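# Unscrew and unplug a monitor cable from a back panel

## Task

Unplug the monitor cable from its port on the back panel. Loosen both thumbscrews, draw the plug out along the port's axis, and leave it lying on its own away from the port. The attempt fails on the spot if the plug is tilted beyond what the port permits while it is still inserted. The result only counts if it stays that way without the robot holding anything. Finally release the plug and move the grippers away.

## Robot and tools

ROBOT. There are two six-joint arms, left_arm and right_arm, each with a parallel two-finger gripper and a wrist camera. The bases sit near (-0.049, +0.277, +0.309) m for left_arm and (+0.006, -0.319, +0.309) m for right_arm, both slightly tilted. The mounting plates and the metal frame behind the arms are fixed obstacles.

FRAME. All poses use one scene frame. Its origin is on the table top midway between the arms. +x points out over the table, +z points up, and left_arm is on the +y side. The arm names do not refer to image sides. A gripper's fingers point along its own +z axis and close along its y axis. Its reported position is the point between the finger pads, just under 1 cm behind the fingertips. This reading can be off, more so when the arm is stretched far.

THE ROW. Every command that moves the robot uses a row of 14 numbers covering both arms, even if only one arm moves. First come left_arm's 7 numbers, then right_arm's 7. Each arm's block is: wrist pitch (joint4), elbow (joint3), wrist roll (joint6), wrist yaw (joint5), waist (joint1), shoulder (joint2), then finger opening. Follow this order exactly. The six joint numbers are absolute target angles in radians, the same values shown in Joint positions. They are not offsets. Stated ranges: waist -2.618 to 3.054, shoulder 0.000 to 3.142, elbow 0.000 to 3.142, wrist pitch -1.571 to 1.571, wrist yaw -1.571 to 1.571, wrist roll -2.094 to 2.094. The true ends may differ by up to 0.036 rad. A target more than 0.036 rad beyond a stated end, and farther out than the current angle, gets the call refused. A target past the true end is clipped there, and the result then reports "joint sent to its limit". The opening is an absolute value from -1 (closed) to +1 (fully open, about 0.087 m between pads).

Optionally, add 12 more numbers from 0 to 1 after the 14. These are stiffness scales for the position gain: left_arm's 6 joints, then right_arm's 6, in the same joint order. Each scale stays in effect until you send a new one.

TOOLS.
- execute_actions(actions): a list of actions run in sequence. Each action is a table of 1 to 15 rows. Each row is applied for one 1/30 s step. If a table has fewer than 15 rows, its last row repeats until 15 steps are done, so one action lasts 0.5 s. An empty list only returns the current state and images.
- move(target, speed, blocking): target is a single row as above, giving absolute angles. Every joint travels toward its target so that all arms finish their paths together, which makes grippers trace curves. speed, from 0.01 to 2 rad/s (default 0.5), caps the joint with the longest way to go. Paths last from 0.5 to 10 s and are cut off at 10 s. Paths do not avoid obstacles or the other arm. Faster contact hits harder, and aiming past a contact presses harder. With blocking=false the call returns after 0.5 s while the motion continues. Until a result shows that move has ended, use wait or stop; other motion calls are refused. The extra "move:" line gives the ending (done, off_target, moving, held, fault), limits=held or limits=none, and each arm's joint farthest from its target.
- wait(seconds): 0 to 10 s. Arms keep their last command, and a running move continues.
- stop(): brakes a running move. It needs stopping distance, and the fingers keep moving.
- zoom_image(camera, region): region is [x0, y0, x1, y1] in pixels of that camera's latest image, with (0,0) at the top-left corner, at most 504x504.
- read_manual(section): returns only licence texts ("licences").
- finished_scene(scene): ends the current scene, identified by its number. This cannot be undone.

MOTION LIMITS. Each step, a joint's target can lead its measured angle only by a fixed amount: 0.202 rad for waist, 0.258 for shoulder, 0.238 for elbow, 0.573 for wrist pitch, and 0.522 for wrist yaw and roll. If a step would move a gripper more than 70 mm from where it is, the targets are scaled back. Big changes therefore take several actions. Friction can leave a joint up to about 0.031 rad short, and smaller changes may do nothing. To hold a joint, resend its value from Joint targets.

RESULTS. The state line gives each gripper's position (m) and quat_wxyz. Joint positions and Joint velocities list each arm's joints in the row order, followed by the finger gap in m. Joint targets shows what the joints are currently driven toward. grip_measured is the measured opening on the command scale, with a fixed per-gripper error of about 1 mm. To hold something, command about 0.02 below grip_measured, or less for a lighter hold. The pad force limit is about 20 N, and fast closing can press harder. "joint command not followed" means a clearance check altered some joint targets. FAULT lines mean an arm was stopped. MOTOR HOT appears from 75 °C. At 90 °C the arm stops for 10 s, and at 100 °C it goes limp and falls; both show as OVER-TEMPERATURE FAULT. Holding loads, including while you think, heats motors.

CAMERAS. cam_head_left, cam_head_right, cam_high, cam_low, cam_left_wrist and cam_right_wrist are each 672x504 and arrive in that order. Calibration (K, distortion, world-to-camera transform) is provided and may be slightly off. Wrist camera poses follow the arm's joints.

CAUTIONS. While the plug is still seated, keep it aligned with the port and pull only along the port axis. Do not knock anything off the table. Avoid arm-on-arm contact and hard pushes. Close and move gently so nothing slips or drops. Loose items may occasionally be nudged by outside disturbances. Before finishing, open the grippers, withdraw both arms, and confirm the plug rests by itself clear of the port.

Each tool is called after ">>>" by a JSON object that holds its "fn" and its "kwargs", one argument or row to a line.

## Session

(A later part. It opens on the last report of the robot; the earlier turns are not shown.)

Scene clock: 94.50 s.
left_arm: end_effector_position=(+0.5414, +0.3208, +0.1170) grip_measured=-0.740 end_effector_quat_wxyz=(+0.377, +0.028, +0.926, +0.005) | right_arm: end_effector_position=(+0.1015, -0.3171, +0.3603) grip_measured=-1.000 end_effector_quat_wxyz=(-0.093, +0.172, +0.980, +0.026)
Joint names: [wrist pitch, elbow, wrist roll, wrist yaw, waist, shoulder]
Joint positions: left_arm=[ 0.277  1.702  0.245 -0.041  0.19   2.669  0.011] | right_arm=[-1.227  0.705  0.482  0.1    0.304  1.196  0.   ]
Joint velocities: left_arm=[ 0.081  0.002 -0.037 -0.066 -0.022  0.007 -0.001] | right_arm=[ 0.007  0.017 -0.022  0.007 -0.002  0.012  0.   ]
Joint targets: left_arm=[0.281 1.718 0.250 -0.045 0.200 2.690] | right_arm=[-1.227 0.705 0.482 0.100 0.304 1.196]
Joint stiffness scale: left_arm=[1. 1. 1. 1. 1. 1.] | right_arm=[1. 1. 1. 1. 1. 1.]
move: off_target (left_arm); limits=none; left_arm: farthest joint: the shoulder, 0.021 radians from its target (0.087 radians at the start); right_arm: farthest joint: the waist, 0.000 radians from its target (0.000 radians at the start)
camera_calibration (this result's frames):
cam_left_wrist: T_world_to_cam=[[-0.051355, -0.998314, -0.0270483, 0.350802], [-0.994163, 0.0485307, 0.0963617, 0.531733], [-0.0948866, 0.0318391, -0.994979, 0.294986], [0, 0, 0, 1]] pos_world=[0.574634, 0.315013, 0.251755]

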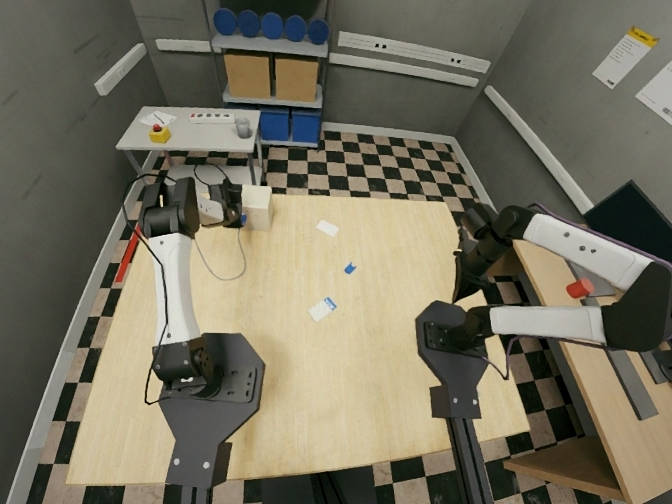

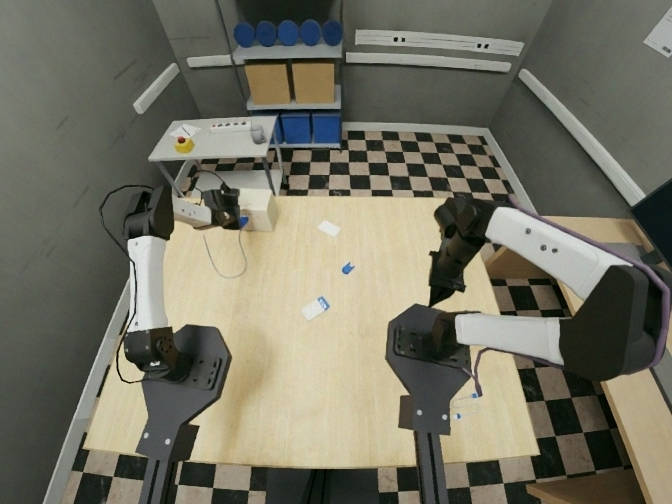

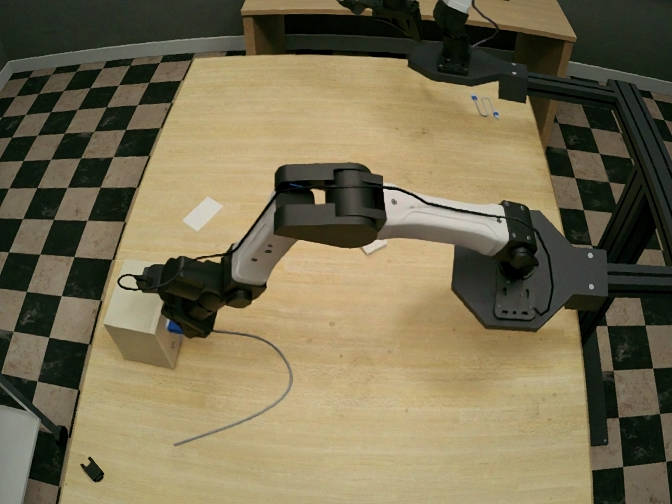

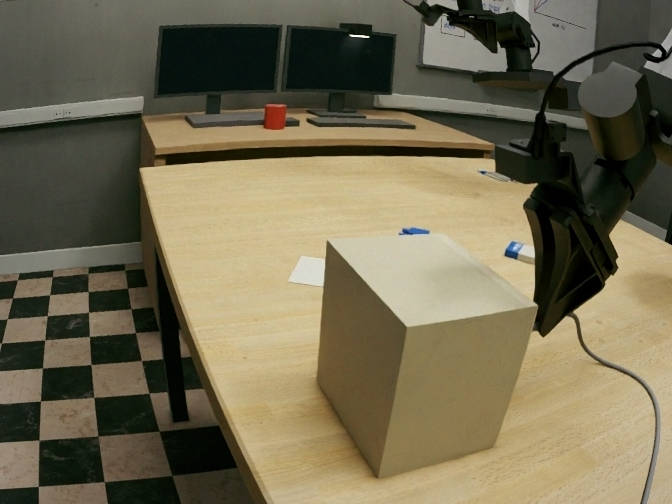

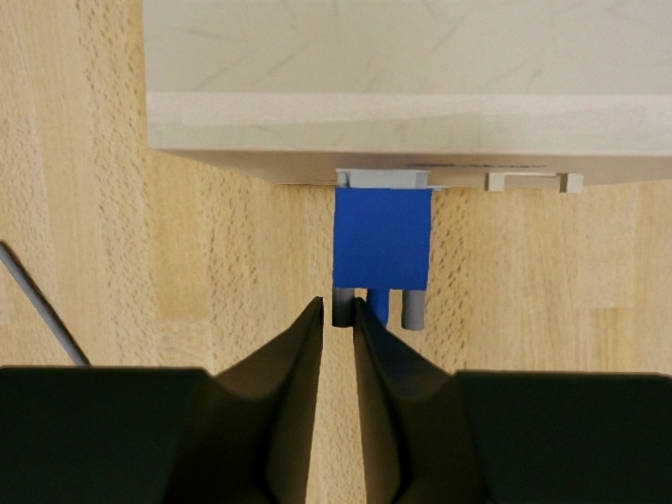

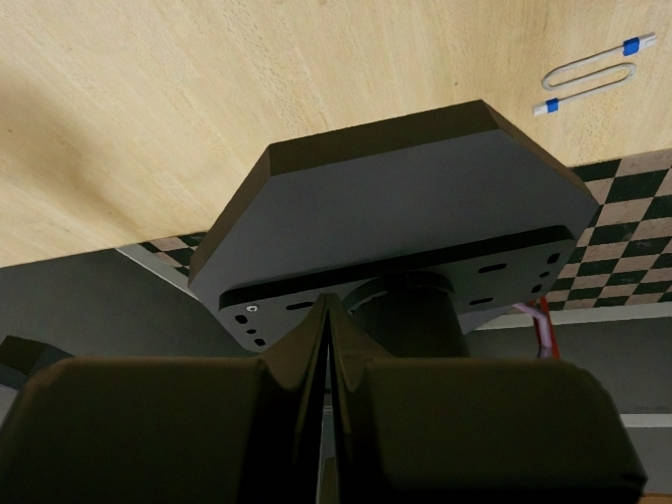

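Close and rotate.

>>> {"fn": "move", "kwargs": {
  "target": [0.281,1.718,0.25,-0.03,0.195,2.69,-0.89,-1.227,0.705,0.482,0.1,0.304,1.196,-1]
}}

>>> {"fn": "move", "kwargs": {
  "target": [0.291,1.718,0.055,0.285,0.298,2.695,-0.89,-1.227,0.705,0.482,0.1,0.304,1.196,-1],
  "speed": 0.25
}}

Scene clock: 95.47 s.
left_arm: end_effector_position=(+0.5414, +0.3193, +0.1170) grip_measured=-0.845 end_effector_quat_wxyz=(+0.378, +0.028, +0.925, +0.002) | right_arm: end_effector_position=(+0.1015, -0.3171, +0.3603) grip_measured=-1.000 end_effector_quat_wxyz=(-0.093, +0.172, +0.980, +0.026)
Joint names: [wrist pitch, elbow, wrist roll, wrist yaw, waist, shoulder]
Joint positions: left_arm=[ 0.277  1.702  0.244 -0.035  0.19   2.669  0.007] | right_arm=[-1.227  0.705  0.482  0.1    0.304  1.196  0.   ]
Joint velocities: left_arm=[-0.037  0.002 -0.037 -0.022 -0.012  0.012  0.001] | right_arm=[ 0.051 -0.012 -0.037 -0.051  0.007  0.017  0.   ]
Joint targets: left_arm=[0.281 1.718 0.250 -0.030 0.195 2.690] | right_arm=[-1.227 0.705 0.482 0.100 0.304 1.196]
Joint stiffness scale: left_arm=[1. 1. 1. 1. 1. 1.] | right_arm=[1. 1. 1. 1. 1. 1.]
move: off_target (left_arm); limits=none; left_arm: farthest joint: the shoulder, 0.021 radians from its target (0.021 radians at the start); right_arm: farthest joint: the waist, 0.000 radians from its target (0.000 radians at the start)
camera_calibration (this result's frames):
cam_left_wrist: T_world_to_cam=[[-0.0550541, -0.998233, -0.022369, 0.35078], [-0.994011, 0.0526758, 0.0957434, 0.53052], [-0.0943959, 0.0275061, -0.995155, 0.296239], [0, 0, 0, 1]] pos_world=[0.574618, 0.314066, 0.251856]

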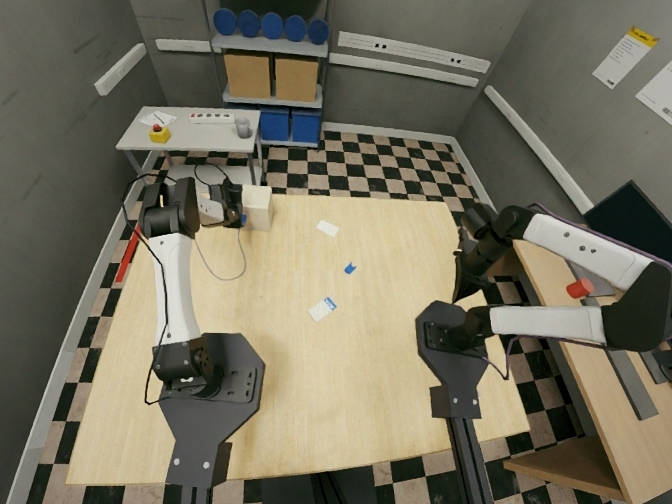

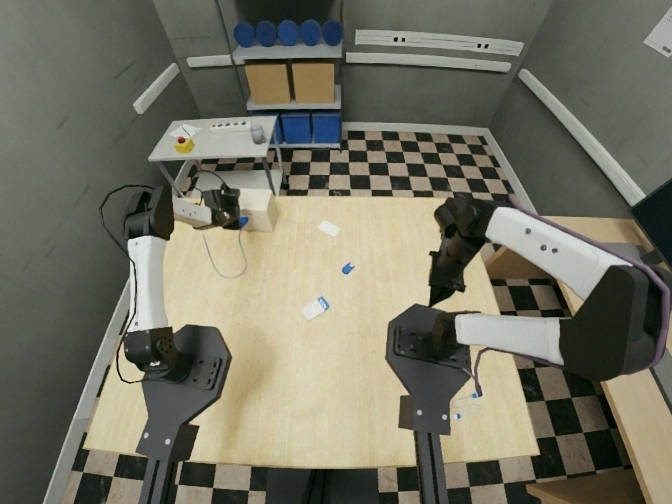

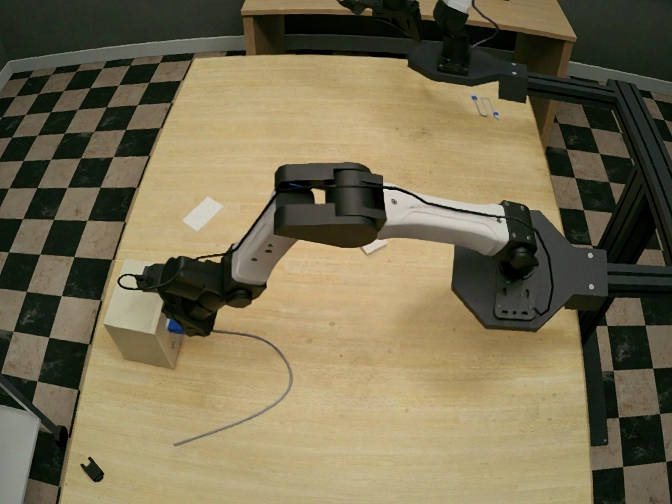

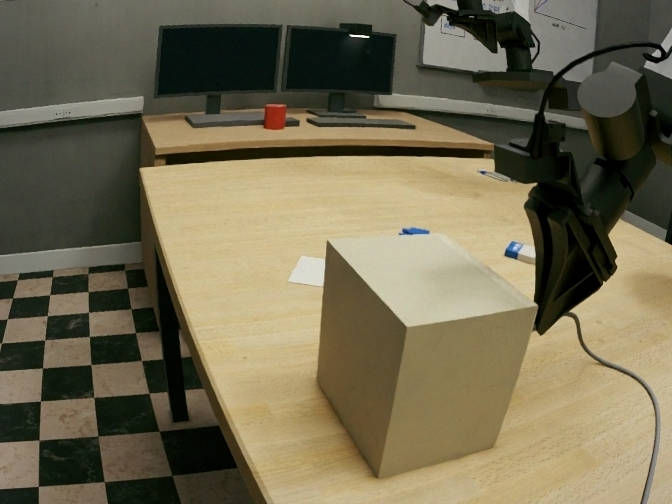

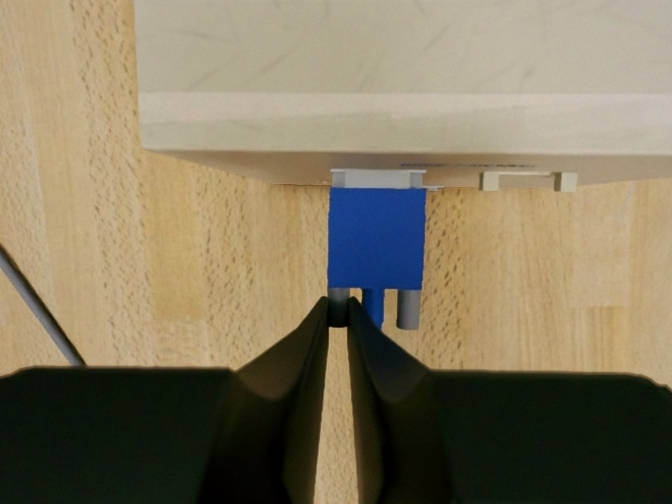

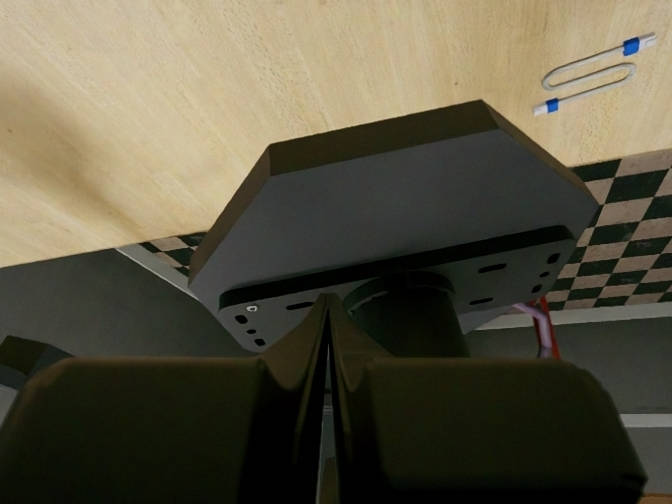

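Scene clock: 97.23 s.
left_arm: end_effector_position=(+0.5408, +0.3206, +0.1174) grip_measured=-0.845 end_effector_quat_wxyz=(+0.397, -0.040, +0.906, -0.142) | right_arm: end_effector_position=(+0.1015, -0.3171, +0.3603) grip_measured=-1.000 end_effector_quat_wxyz=(-0.093, +0.172, +0.980, +0.026)
Joint names: [wrist pitch, elbow, wrist roll, wrist yaw, waist, shoulder]
Joint positions: left_arm=[0.304 1.702 0.069 0.262 0.288 2.679 0.007] | right_arm=[-1.227  0.705  0.482  0.1    0.304  1.196  0.   ]
Joint velocities: left_arm=[-0.066 -0.002 -0.066 -0.007 -0.002 -0.012  0.001] | right_arm=[ 0.022 -0.007 -0.081 -0.007  0.002  0.002  0.   ]
Joint targets: left_arm=[0.291 1.718 0.055 0.285 0.298 2.695] | right_arm=[-1.227 0.705 0.482 0.100 0.304 1.196]
Joint stiffness scale: left_arm=[1. 1. 1. 1. 1. 1.] | right_arm=[1. 1. 1. 1. 1. 1.]
move: off_target (left_arm); limits=none; left_arm: farthest joint: the wrist yaw, 0.023 radians from its target (0.320 radians at the start); right_arm: farthest joint: the waist, 0.000 radians from its target (0.000 radians at the start)
camera_calibration (this result's frames):
cam_left_wrist: T_world_to_cam=[[-0.0445339, -0.955717, 0.290898, 0.295953], [-0.997715, 0.057358, 0.035703, 0.537349], [-0.0508072, -0.288643, -0.956088, 0.369721], [0, 0, 0, 1]] pos_world=[0.568086, 0.358743, 0.248209]

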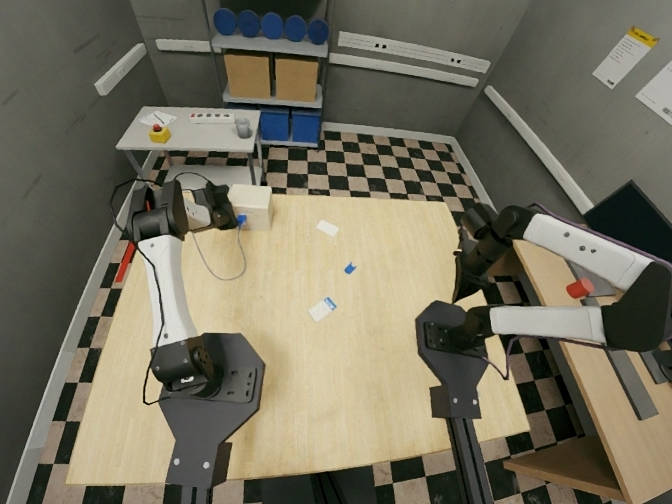

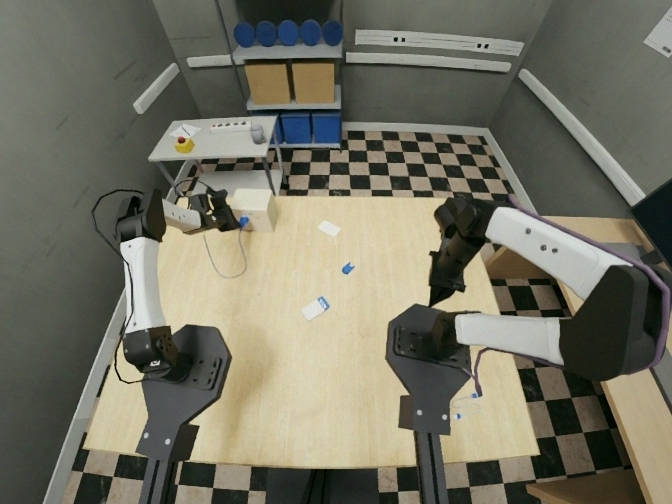

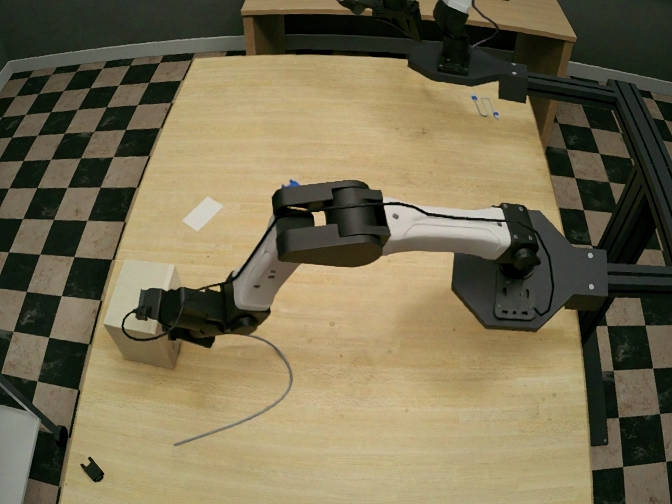

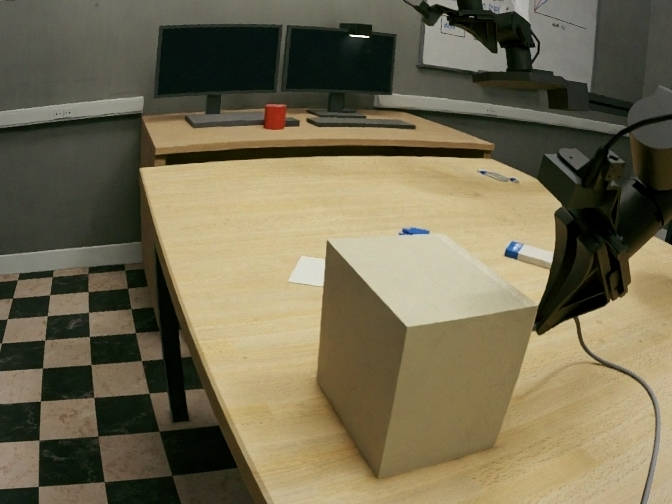

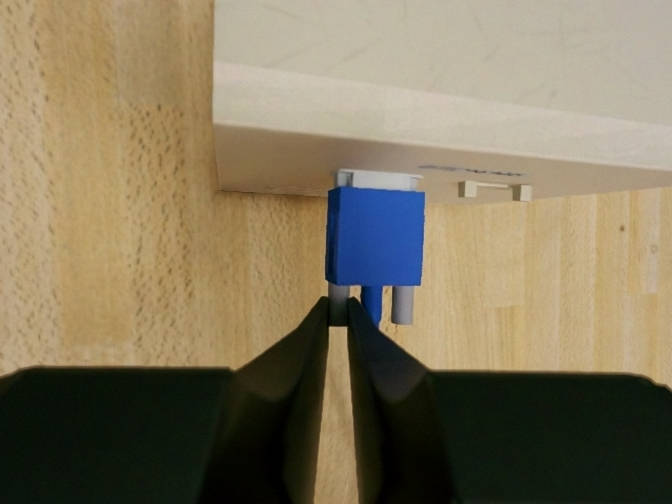

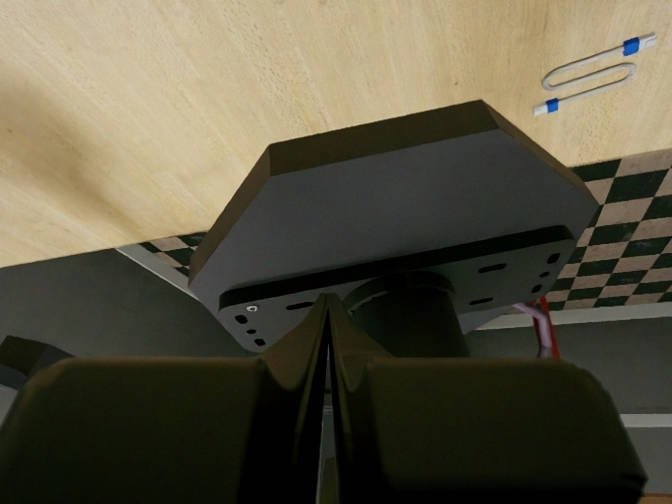

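>>> {"fn": "move", "kwargs": {
  "target": [0.291,1.718,0.065,0.265,0.293,2.69,-0.74,-1.227,0.705,0.482,0.1,0.304,1.196,-1]
}}

>>> {"fn": "move", "kwargs": {
  "target": [0.25,1.649,0.065,0.265,0.293,2.605,-0.74,-1.227,0.705,0.482,0.1,0.304,1.196,-1],
  "speed": 0.2
}}

>>> {"fn": "move", "kwargs": {
  "target": [0.25,1.649,0.22,-0.05,0.16,2.605,0.0,-1.227,0.705,0.482,0.1,0.304,1.196,-1],
  "speed": 0.5
}}

>>> {"fn": "move", "kwargs": {
  "target": [0.327,1.74,0.363,-0.29,0.092,2.742,0.0,-1.227,0.705,0.482,0.1,0.304,1.196,-1],
  "speed": 0.3
}}

Scene clock: 98.43 s.
left_arm: end_effector_position=(+0.5408, +0.3216, +0.1172) grip_measured=-0.740 end_effector_quat_wxyz=(+0.397, -0.041, +0.906, -0.139) | right_arm: end_effector_position=(+0.1015, -0.3171, +0.3603) grip_measured=-1.000 end_effector_quat_wxyz=(-0.093, +0.172, +0.980, +0.026)
Joint names: [wrist pitch, elbow, wrist roll, wrist yaw, waist, shoulder]
Joint positions: left_arm=[0.304 1.702 0.069 0.257 0.289 2.679 0.011] | right_arm=[-1.227  0.705  0.482  0.1    0.304  1.196  0.   ]
Joint velocities: left_arm=[-0.022 -0.002 -0.022 -0.095  0.002 -0.007  0.001] | right_arm=[-0.007 -0.002 -0.037  0.007  0.002 -0.007  0.   ]
Joint targets: left_arm=[0.291 1.718 0.065 0.265 0.293 2.690] | right_arm=[-1.227 0.705 0.482 0.100 0.304 1.196]
Joint stiffness scale: left_arm=[1. 1. 1. 1. 1. 1.] | right_arm=[1. 1. 1. 1. 1. 1.]
move: done; limits=none; left_arm: farthest joint: the elbow, 0.016 radians from its target (0.016 radians at the start); right_arm: farthest joint: the waist, 0.000 radians from its target (0.000 radians at the start)
camera_calibration (this result's frames):
cam_left_wrist: T_world_to_cam=[[-0.0411312, -0.956877, 0.287567, 0.295931], [-0.997873, 0.0539094, 0.0366553, 0.538411], [-0.0505772, -0.285448, -0.957059, 0.368741], [0, 0, 0, 1]] pos_world=[0.568088, 0.3594, 0.248071]

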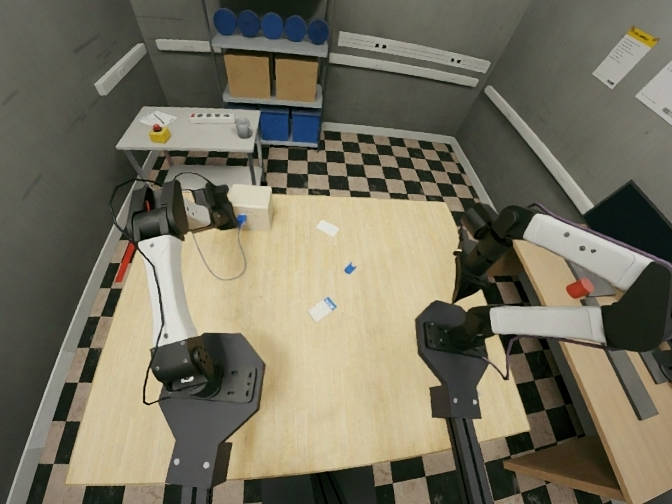

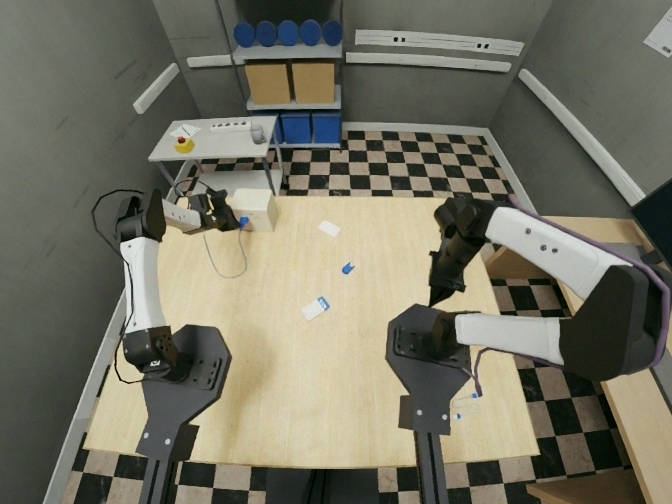

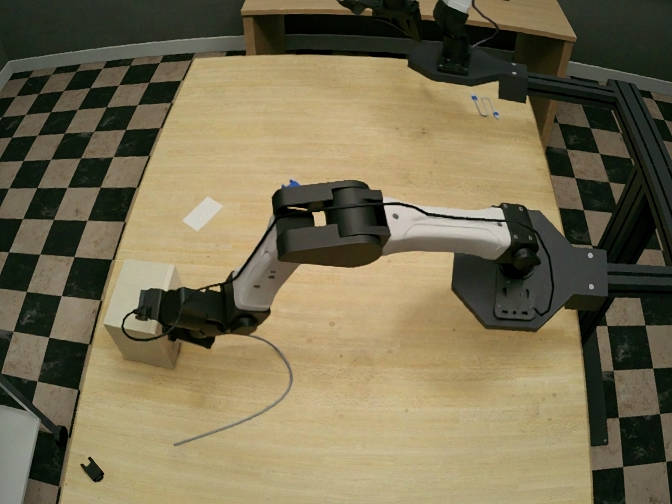

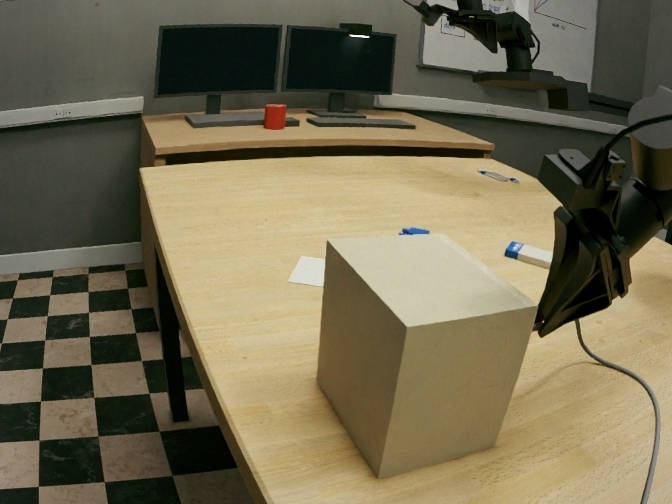

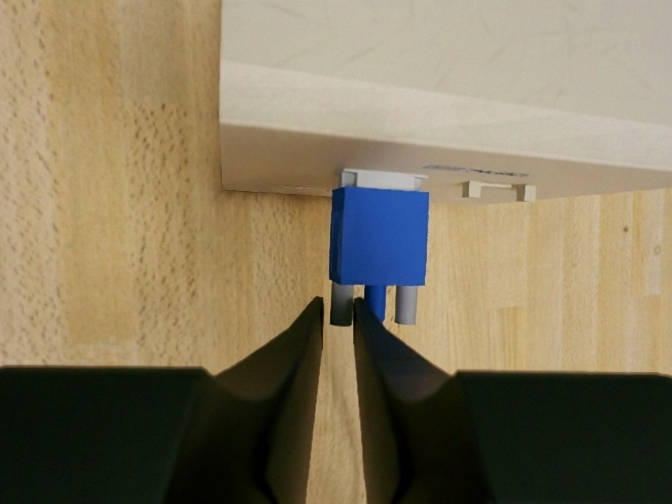

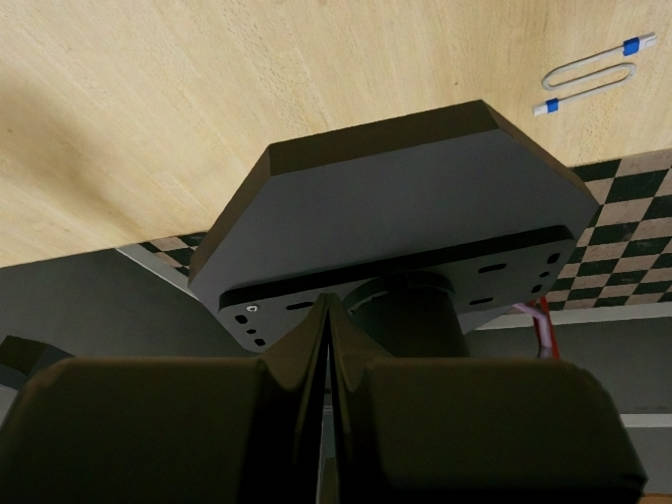

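Scene clock: 99.47 s.
left_arm: end_effector_position=(+0.5404, +0.3254, +0.1400) grip_measured=-0.740 end_effector_quat_wxyz=(+0.397, -0.041, +0.906, -0.139) | right_arm: end_effector_position=(+0.1015, -0.3171, +0.3603) grip_measured=-1.000 end_effector_quat_wxyz=(-0.093, +0.172, +0.980, +0.026)
Joint names: [wrist pitch, elbow, wrist roll, wrist yaw, waist, shoulder]
Joint positions: left_arm=[0.269 1.669 0.069 0.257 0.289 2.61  0.011] | right_arm=[-1.227  0.705  0.482  0.1    0.304  1.196  0.   ]
Joint velocities: left_arm=[-0.066 -0.012 -0.066 -0.066 -0.012 -0.007  0.   ] | right_arm=[-0.007 -0.007 -0.051 -0.007 -0.002  0.002  0.   ]
Joint targets: left_arm=[0.250 1.649 0.065 0.265 0.293 2.605] | right_arm=[-1.227 0.705 0.482 0.100 0.304 1.196]
Joint stiffness scale: left_arm=[1. 1. 1. 1. 1. 1.] | right_arm=[1. 1. 1. 1. 1. 1.]
move: done; limits=none; left_arm: farthest joint: the elbow, 0.020 radians from its target (0.053 radians at the start); right_arm: farthest joint: the waist, 0.000 radians from its target (0.000 radians at the start)
camera_calibration (this result's frames):
cam_left_wrist: T_world_to_cam=[[-0.040672, -0.957096, 0.286903, 0.292873], [-0.997927, 0.053242, 0.0361448, 0.537246], [-0.0498693, -0.284838, -0.957277, 0.391055], [0, 0, 0, 1]] pos_world=[0.567546, 0.363091, 0.270903]

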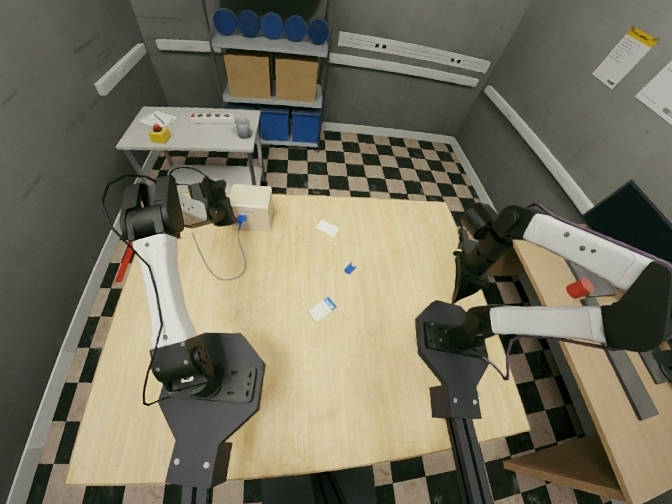

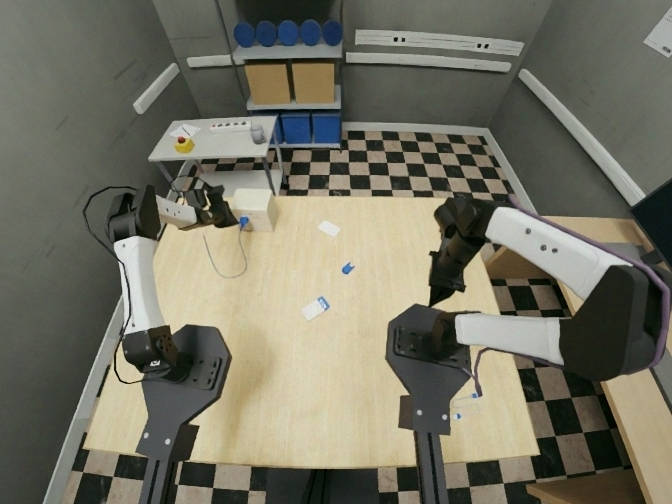

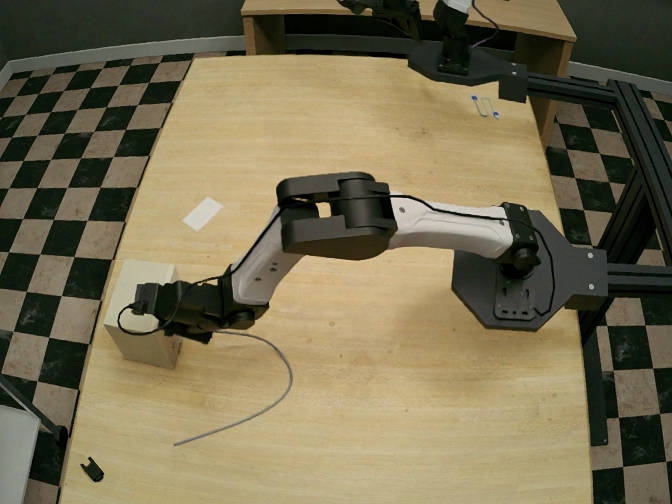

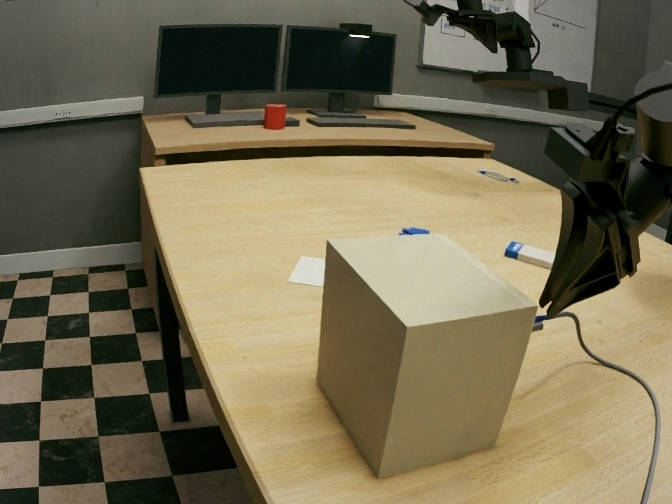

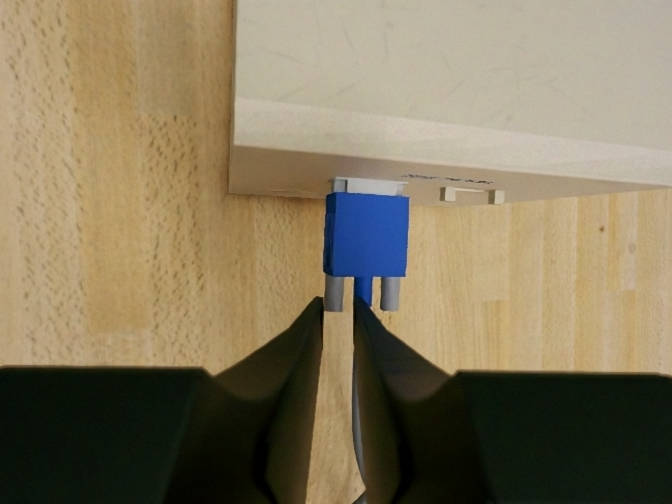

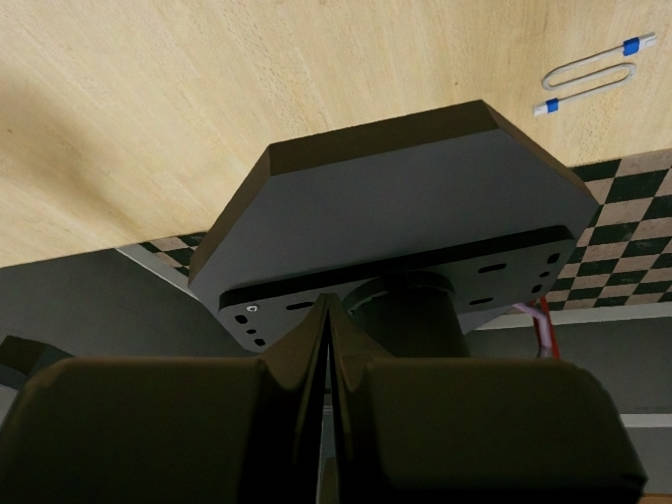

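Scene clock: 100.87 s.
left_arm: end_effector_position=(+0.5451, +0.3059, +0.1408) grip_measured=+0.000 end_effector_quat_wxyz=(+0.388, +0.025, +0.921, -0.008) | right_arm: end_effector_position=(+0.1015, -0.3171, +0.3603) grip_measured=-1.000 end_effector_quat_wxyz=(-0.093, +0.172, +0.980, +0.026)
Joint names: [wrist pitch, elbow, wrist roll, wrist yaw, waist, shoulder]
Joint positions: left_arm=[ 0.269  1.669  0.214 -0.038  0.162  2.61   0.044] | right_arm=[-1.227  0.705  0.482  0.1    0.304  1.196  0.   ]
Joint velocities: left_arm=[-0.051 -0.002 -0.007  0.022 -0.012 -0.002  0.   ] | right_arm=[-0.022 -0.007 -0.007  0.022  0.007 -0.002  0.   ]
Joint targets: left_arm=[0.250 1.649 0.220 -0.050 0.160 2.605] | right_arm=[-1.227 0.705 0.482 0.100 0.304 1.196]
Joint stiffness scale: left_arm=[1. 1. 1. 1. 1. 1.] | right_arm=[1. 1. 1. 1. 1. 1.]
move: done; limits=none; left_arm: farthest joint: the elbow, 0.020 radians from its target (0.020 radians at the start); right_arm: farthest joint: the waist, 0.000 radians from its target (0.000 radians at the start)
camera_calibration (this result's frames):
cam_left_wrist: T_world_to_cam=[[-0.0557866, -0.998439, -0.00271542, 0.335795], [-0.995734, 0.0554348, 0.0737586, 0.535846], [-0.0734929, 0.00681857, -0.997272, 0.315821], [0, 0, 0, 1]] pos_world=[0.575504, 0.303413, 0.276349]

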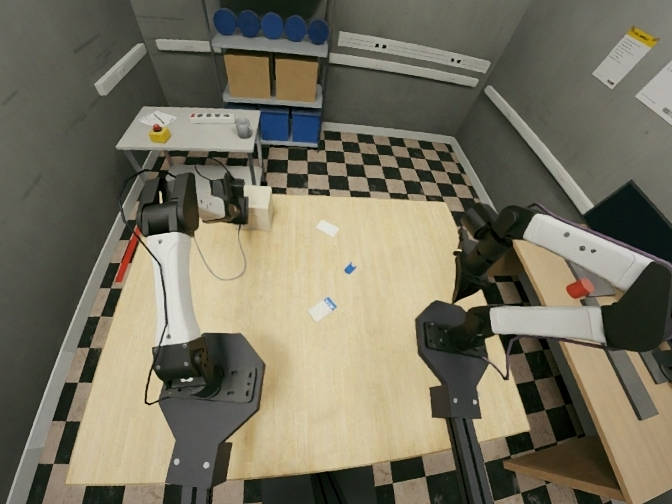

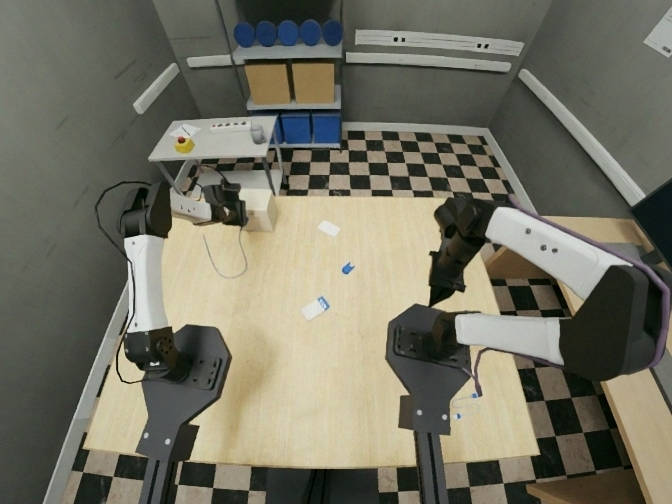

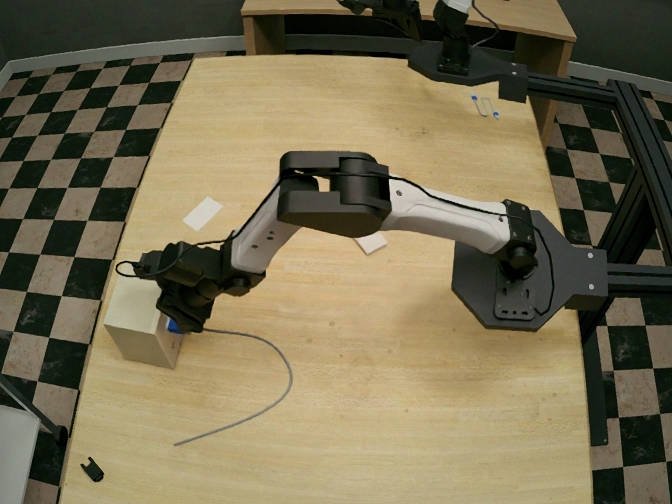

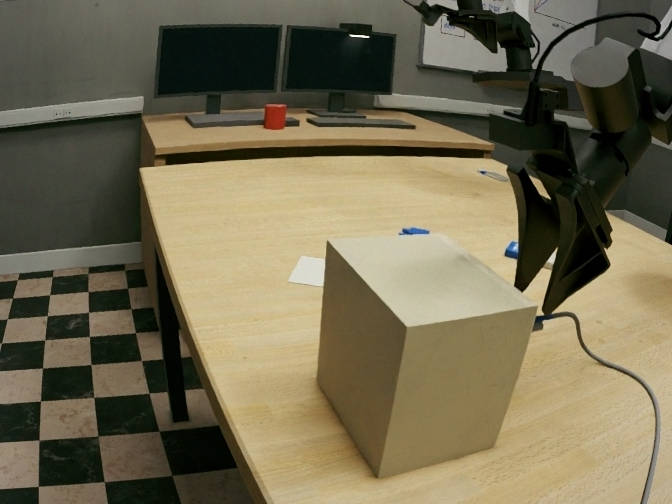

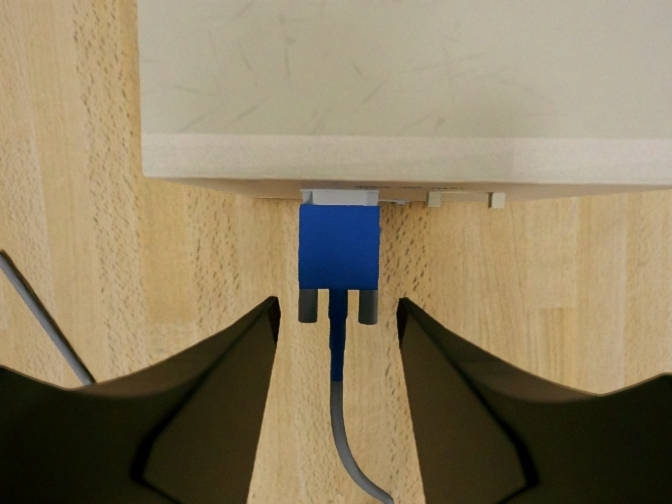

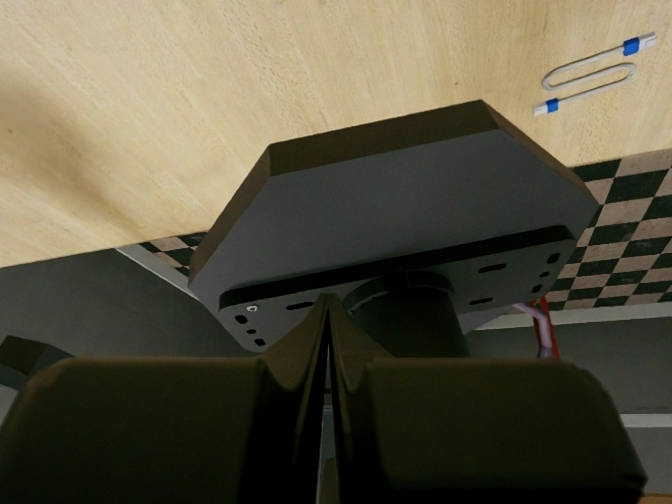

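Scene clock: 102.40 s.
left_arm: end_effector_position=(+0.5395, +0.3074, +0.1083) grip_measured=+0.000 end_effector_quat_wxyz=(+0.362, +0.074, +0.923, +0.112) | right_arm: end_effector_position=(+0.1015, -0.3171, +0.3603) grip_measured=-1.000 end_effector_quat_wxyz=(-0.093, +0.172, +0.980, +0.026)
Joint names: [wrist pitch, elbow, wrist roll, wrist yaw, waist, shoulder]
Joint positions: left_arm=[ 0.321  1.723  0.356 -0.278  0.098  2.725  0.044] | right_arm=[-1.227  0.705  0.482  0.1    0.304  1.196  0.   ]
Joint velocities: left_arm=[-0.007 -0.002  0.007  0.007 -0.002 -0.012  0.001] | right_arm=[-0.007 -0.012  0.007 -0.051  0.002 -0.002  0.   ]
Joint targets: left_arm=[0.327 1.740 0.363 -0.290 0.092 2.742] | right_arm=[-1.227 0.705 0.482 0.100 0.304 1.196]
Joint stiffness scale: left_arm=[1. 1. 1. 1. 1. 1.] | right_arm=[1. 1. 1. 1. 1. 1.]
move: done; limits=none; left_arm: farthest joint: the shoulder, 0.017 radians from its target (0.132 radians at the start); right_arm: farthest joint: the waist, 0.000 radians from its target (0.000 radians at the start)
camera_calibration (this result's frames):
cam_left_wrist: T_world_to_cam=[[-0.0586427, -0.964527, -0.257389, 0.355684], [-0.991618, 0.0265473, 0.126445, 0.533514], [-0.115127, 0.262647, -0.957999, 0.222591], [0, 0, 0, 1]] pos_world=[0.575526, 0.270441, 0.237331]

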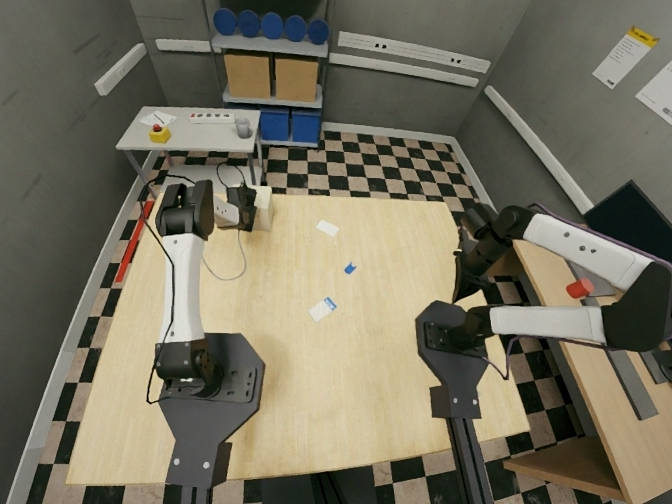

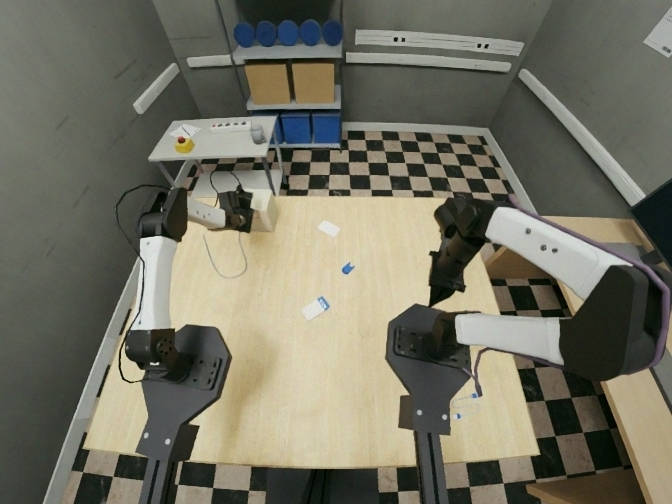

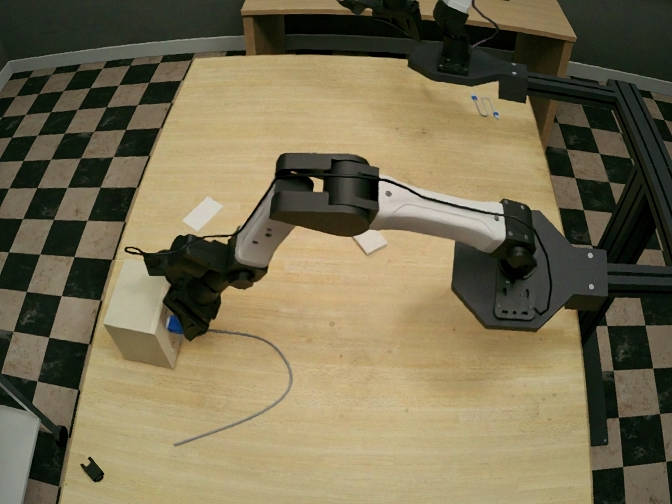

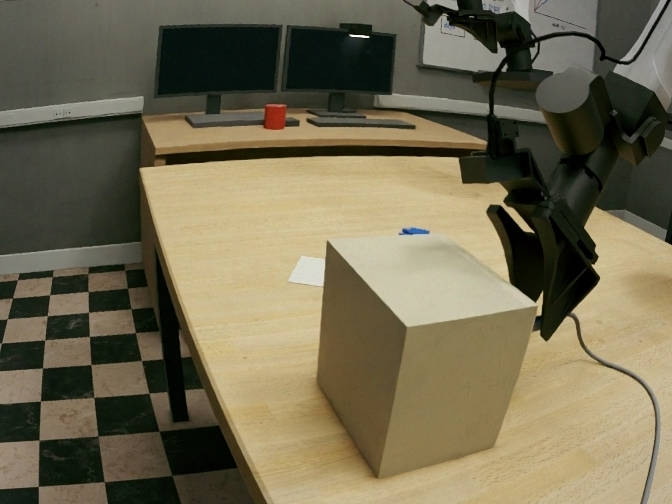

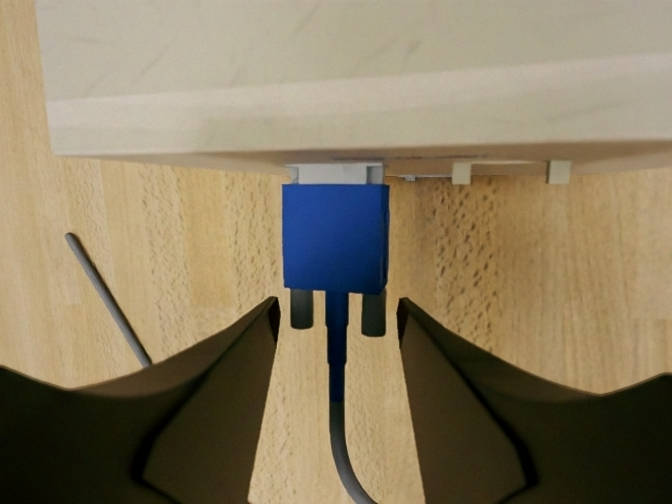

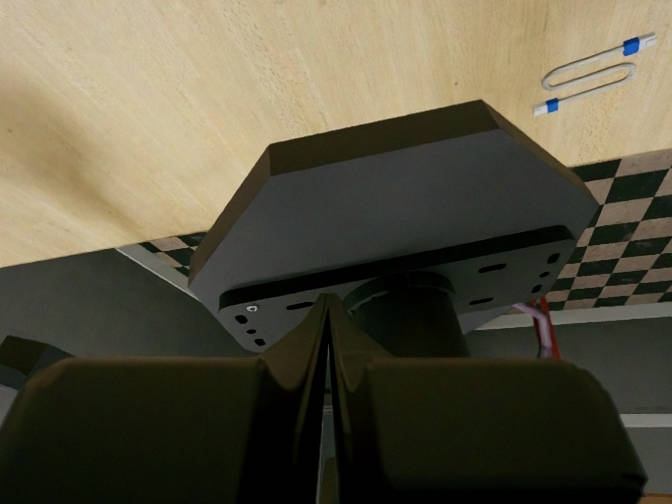

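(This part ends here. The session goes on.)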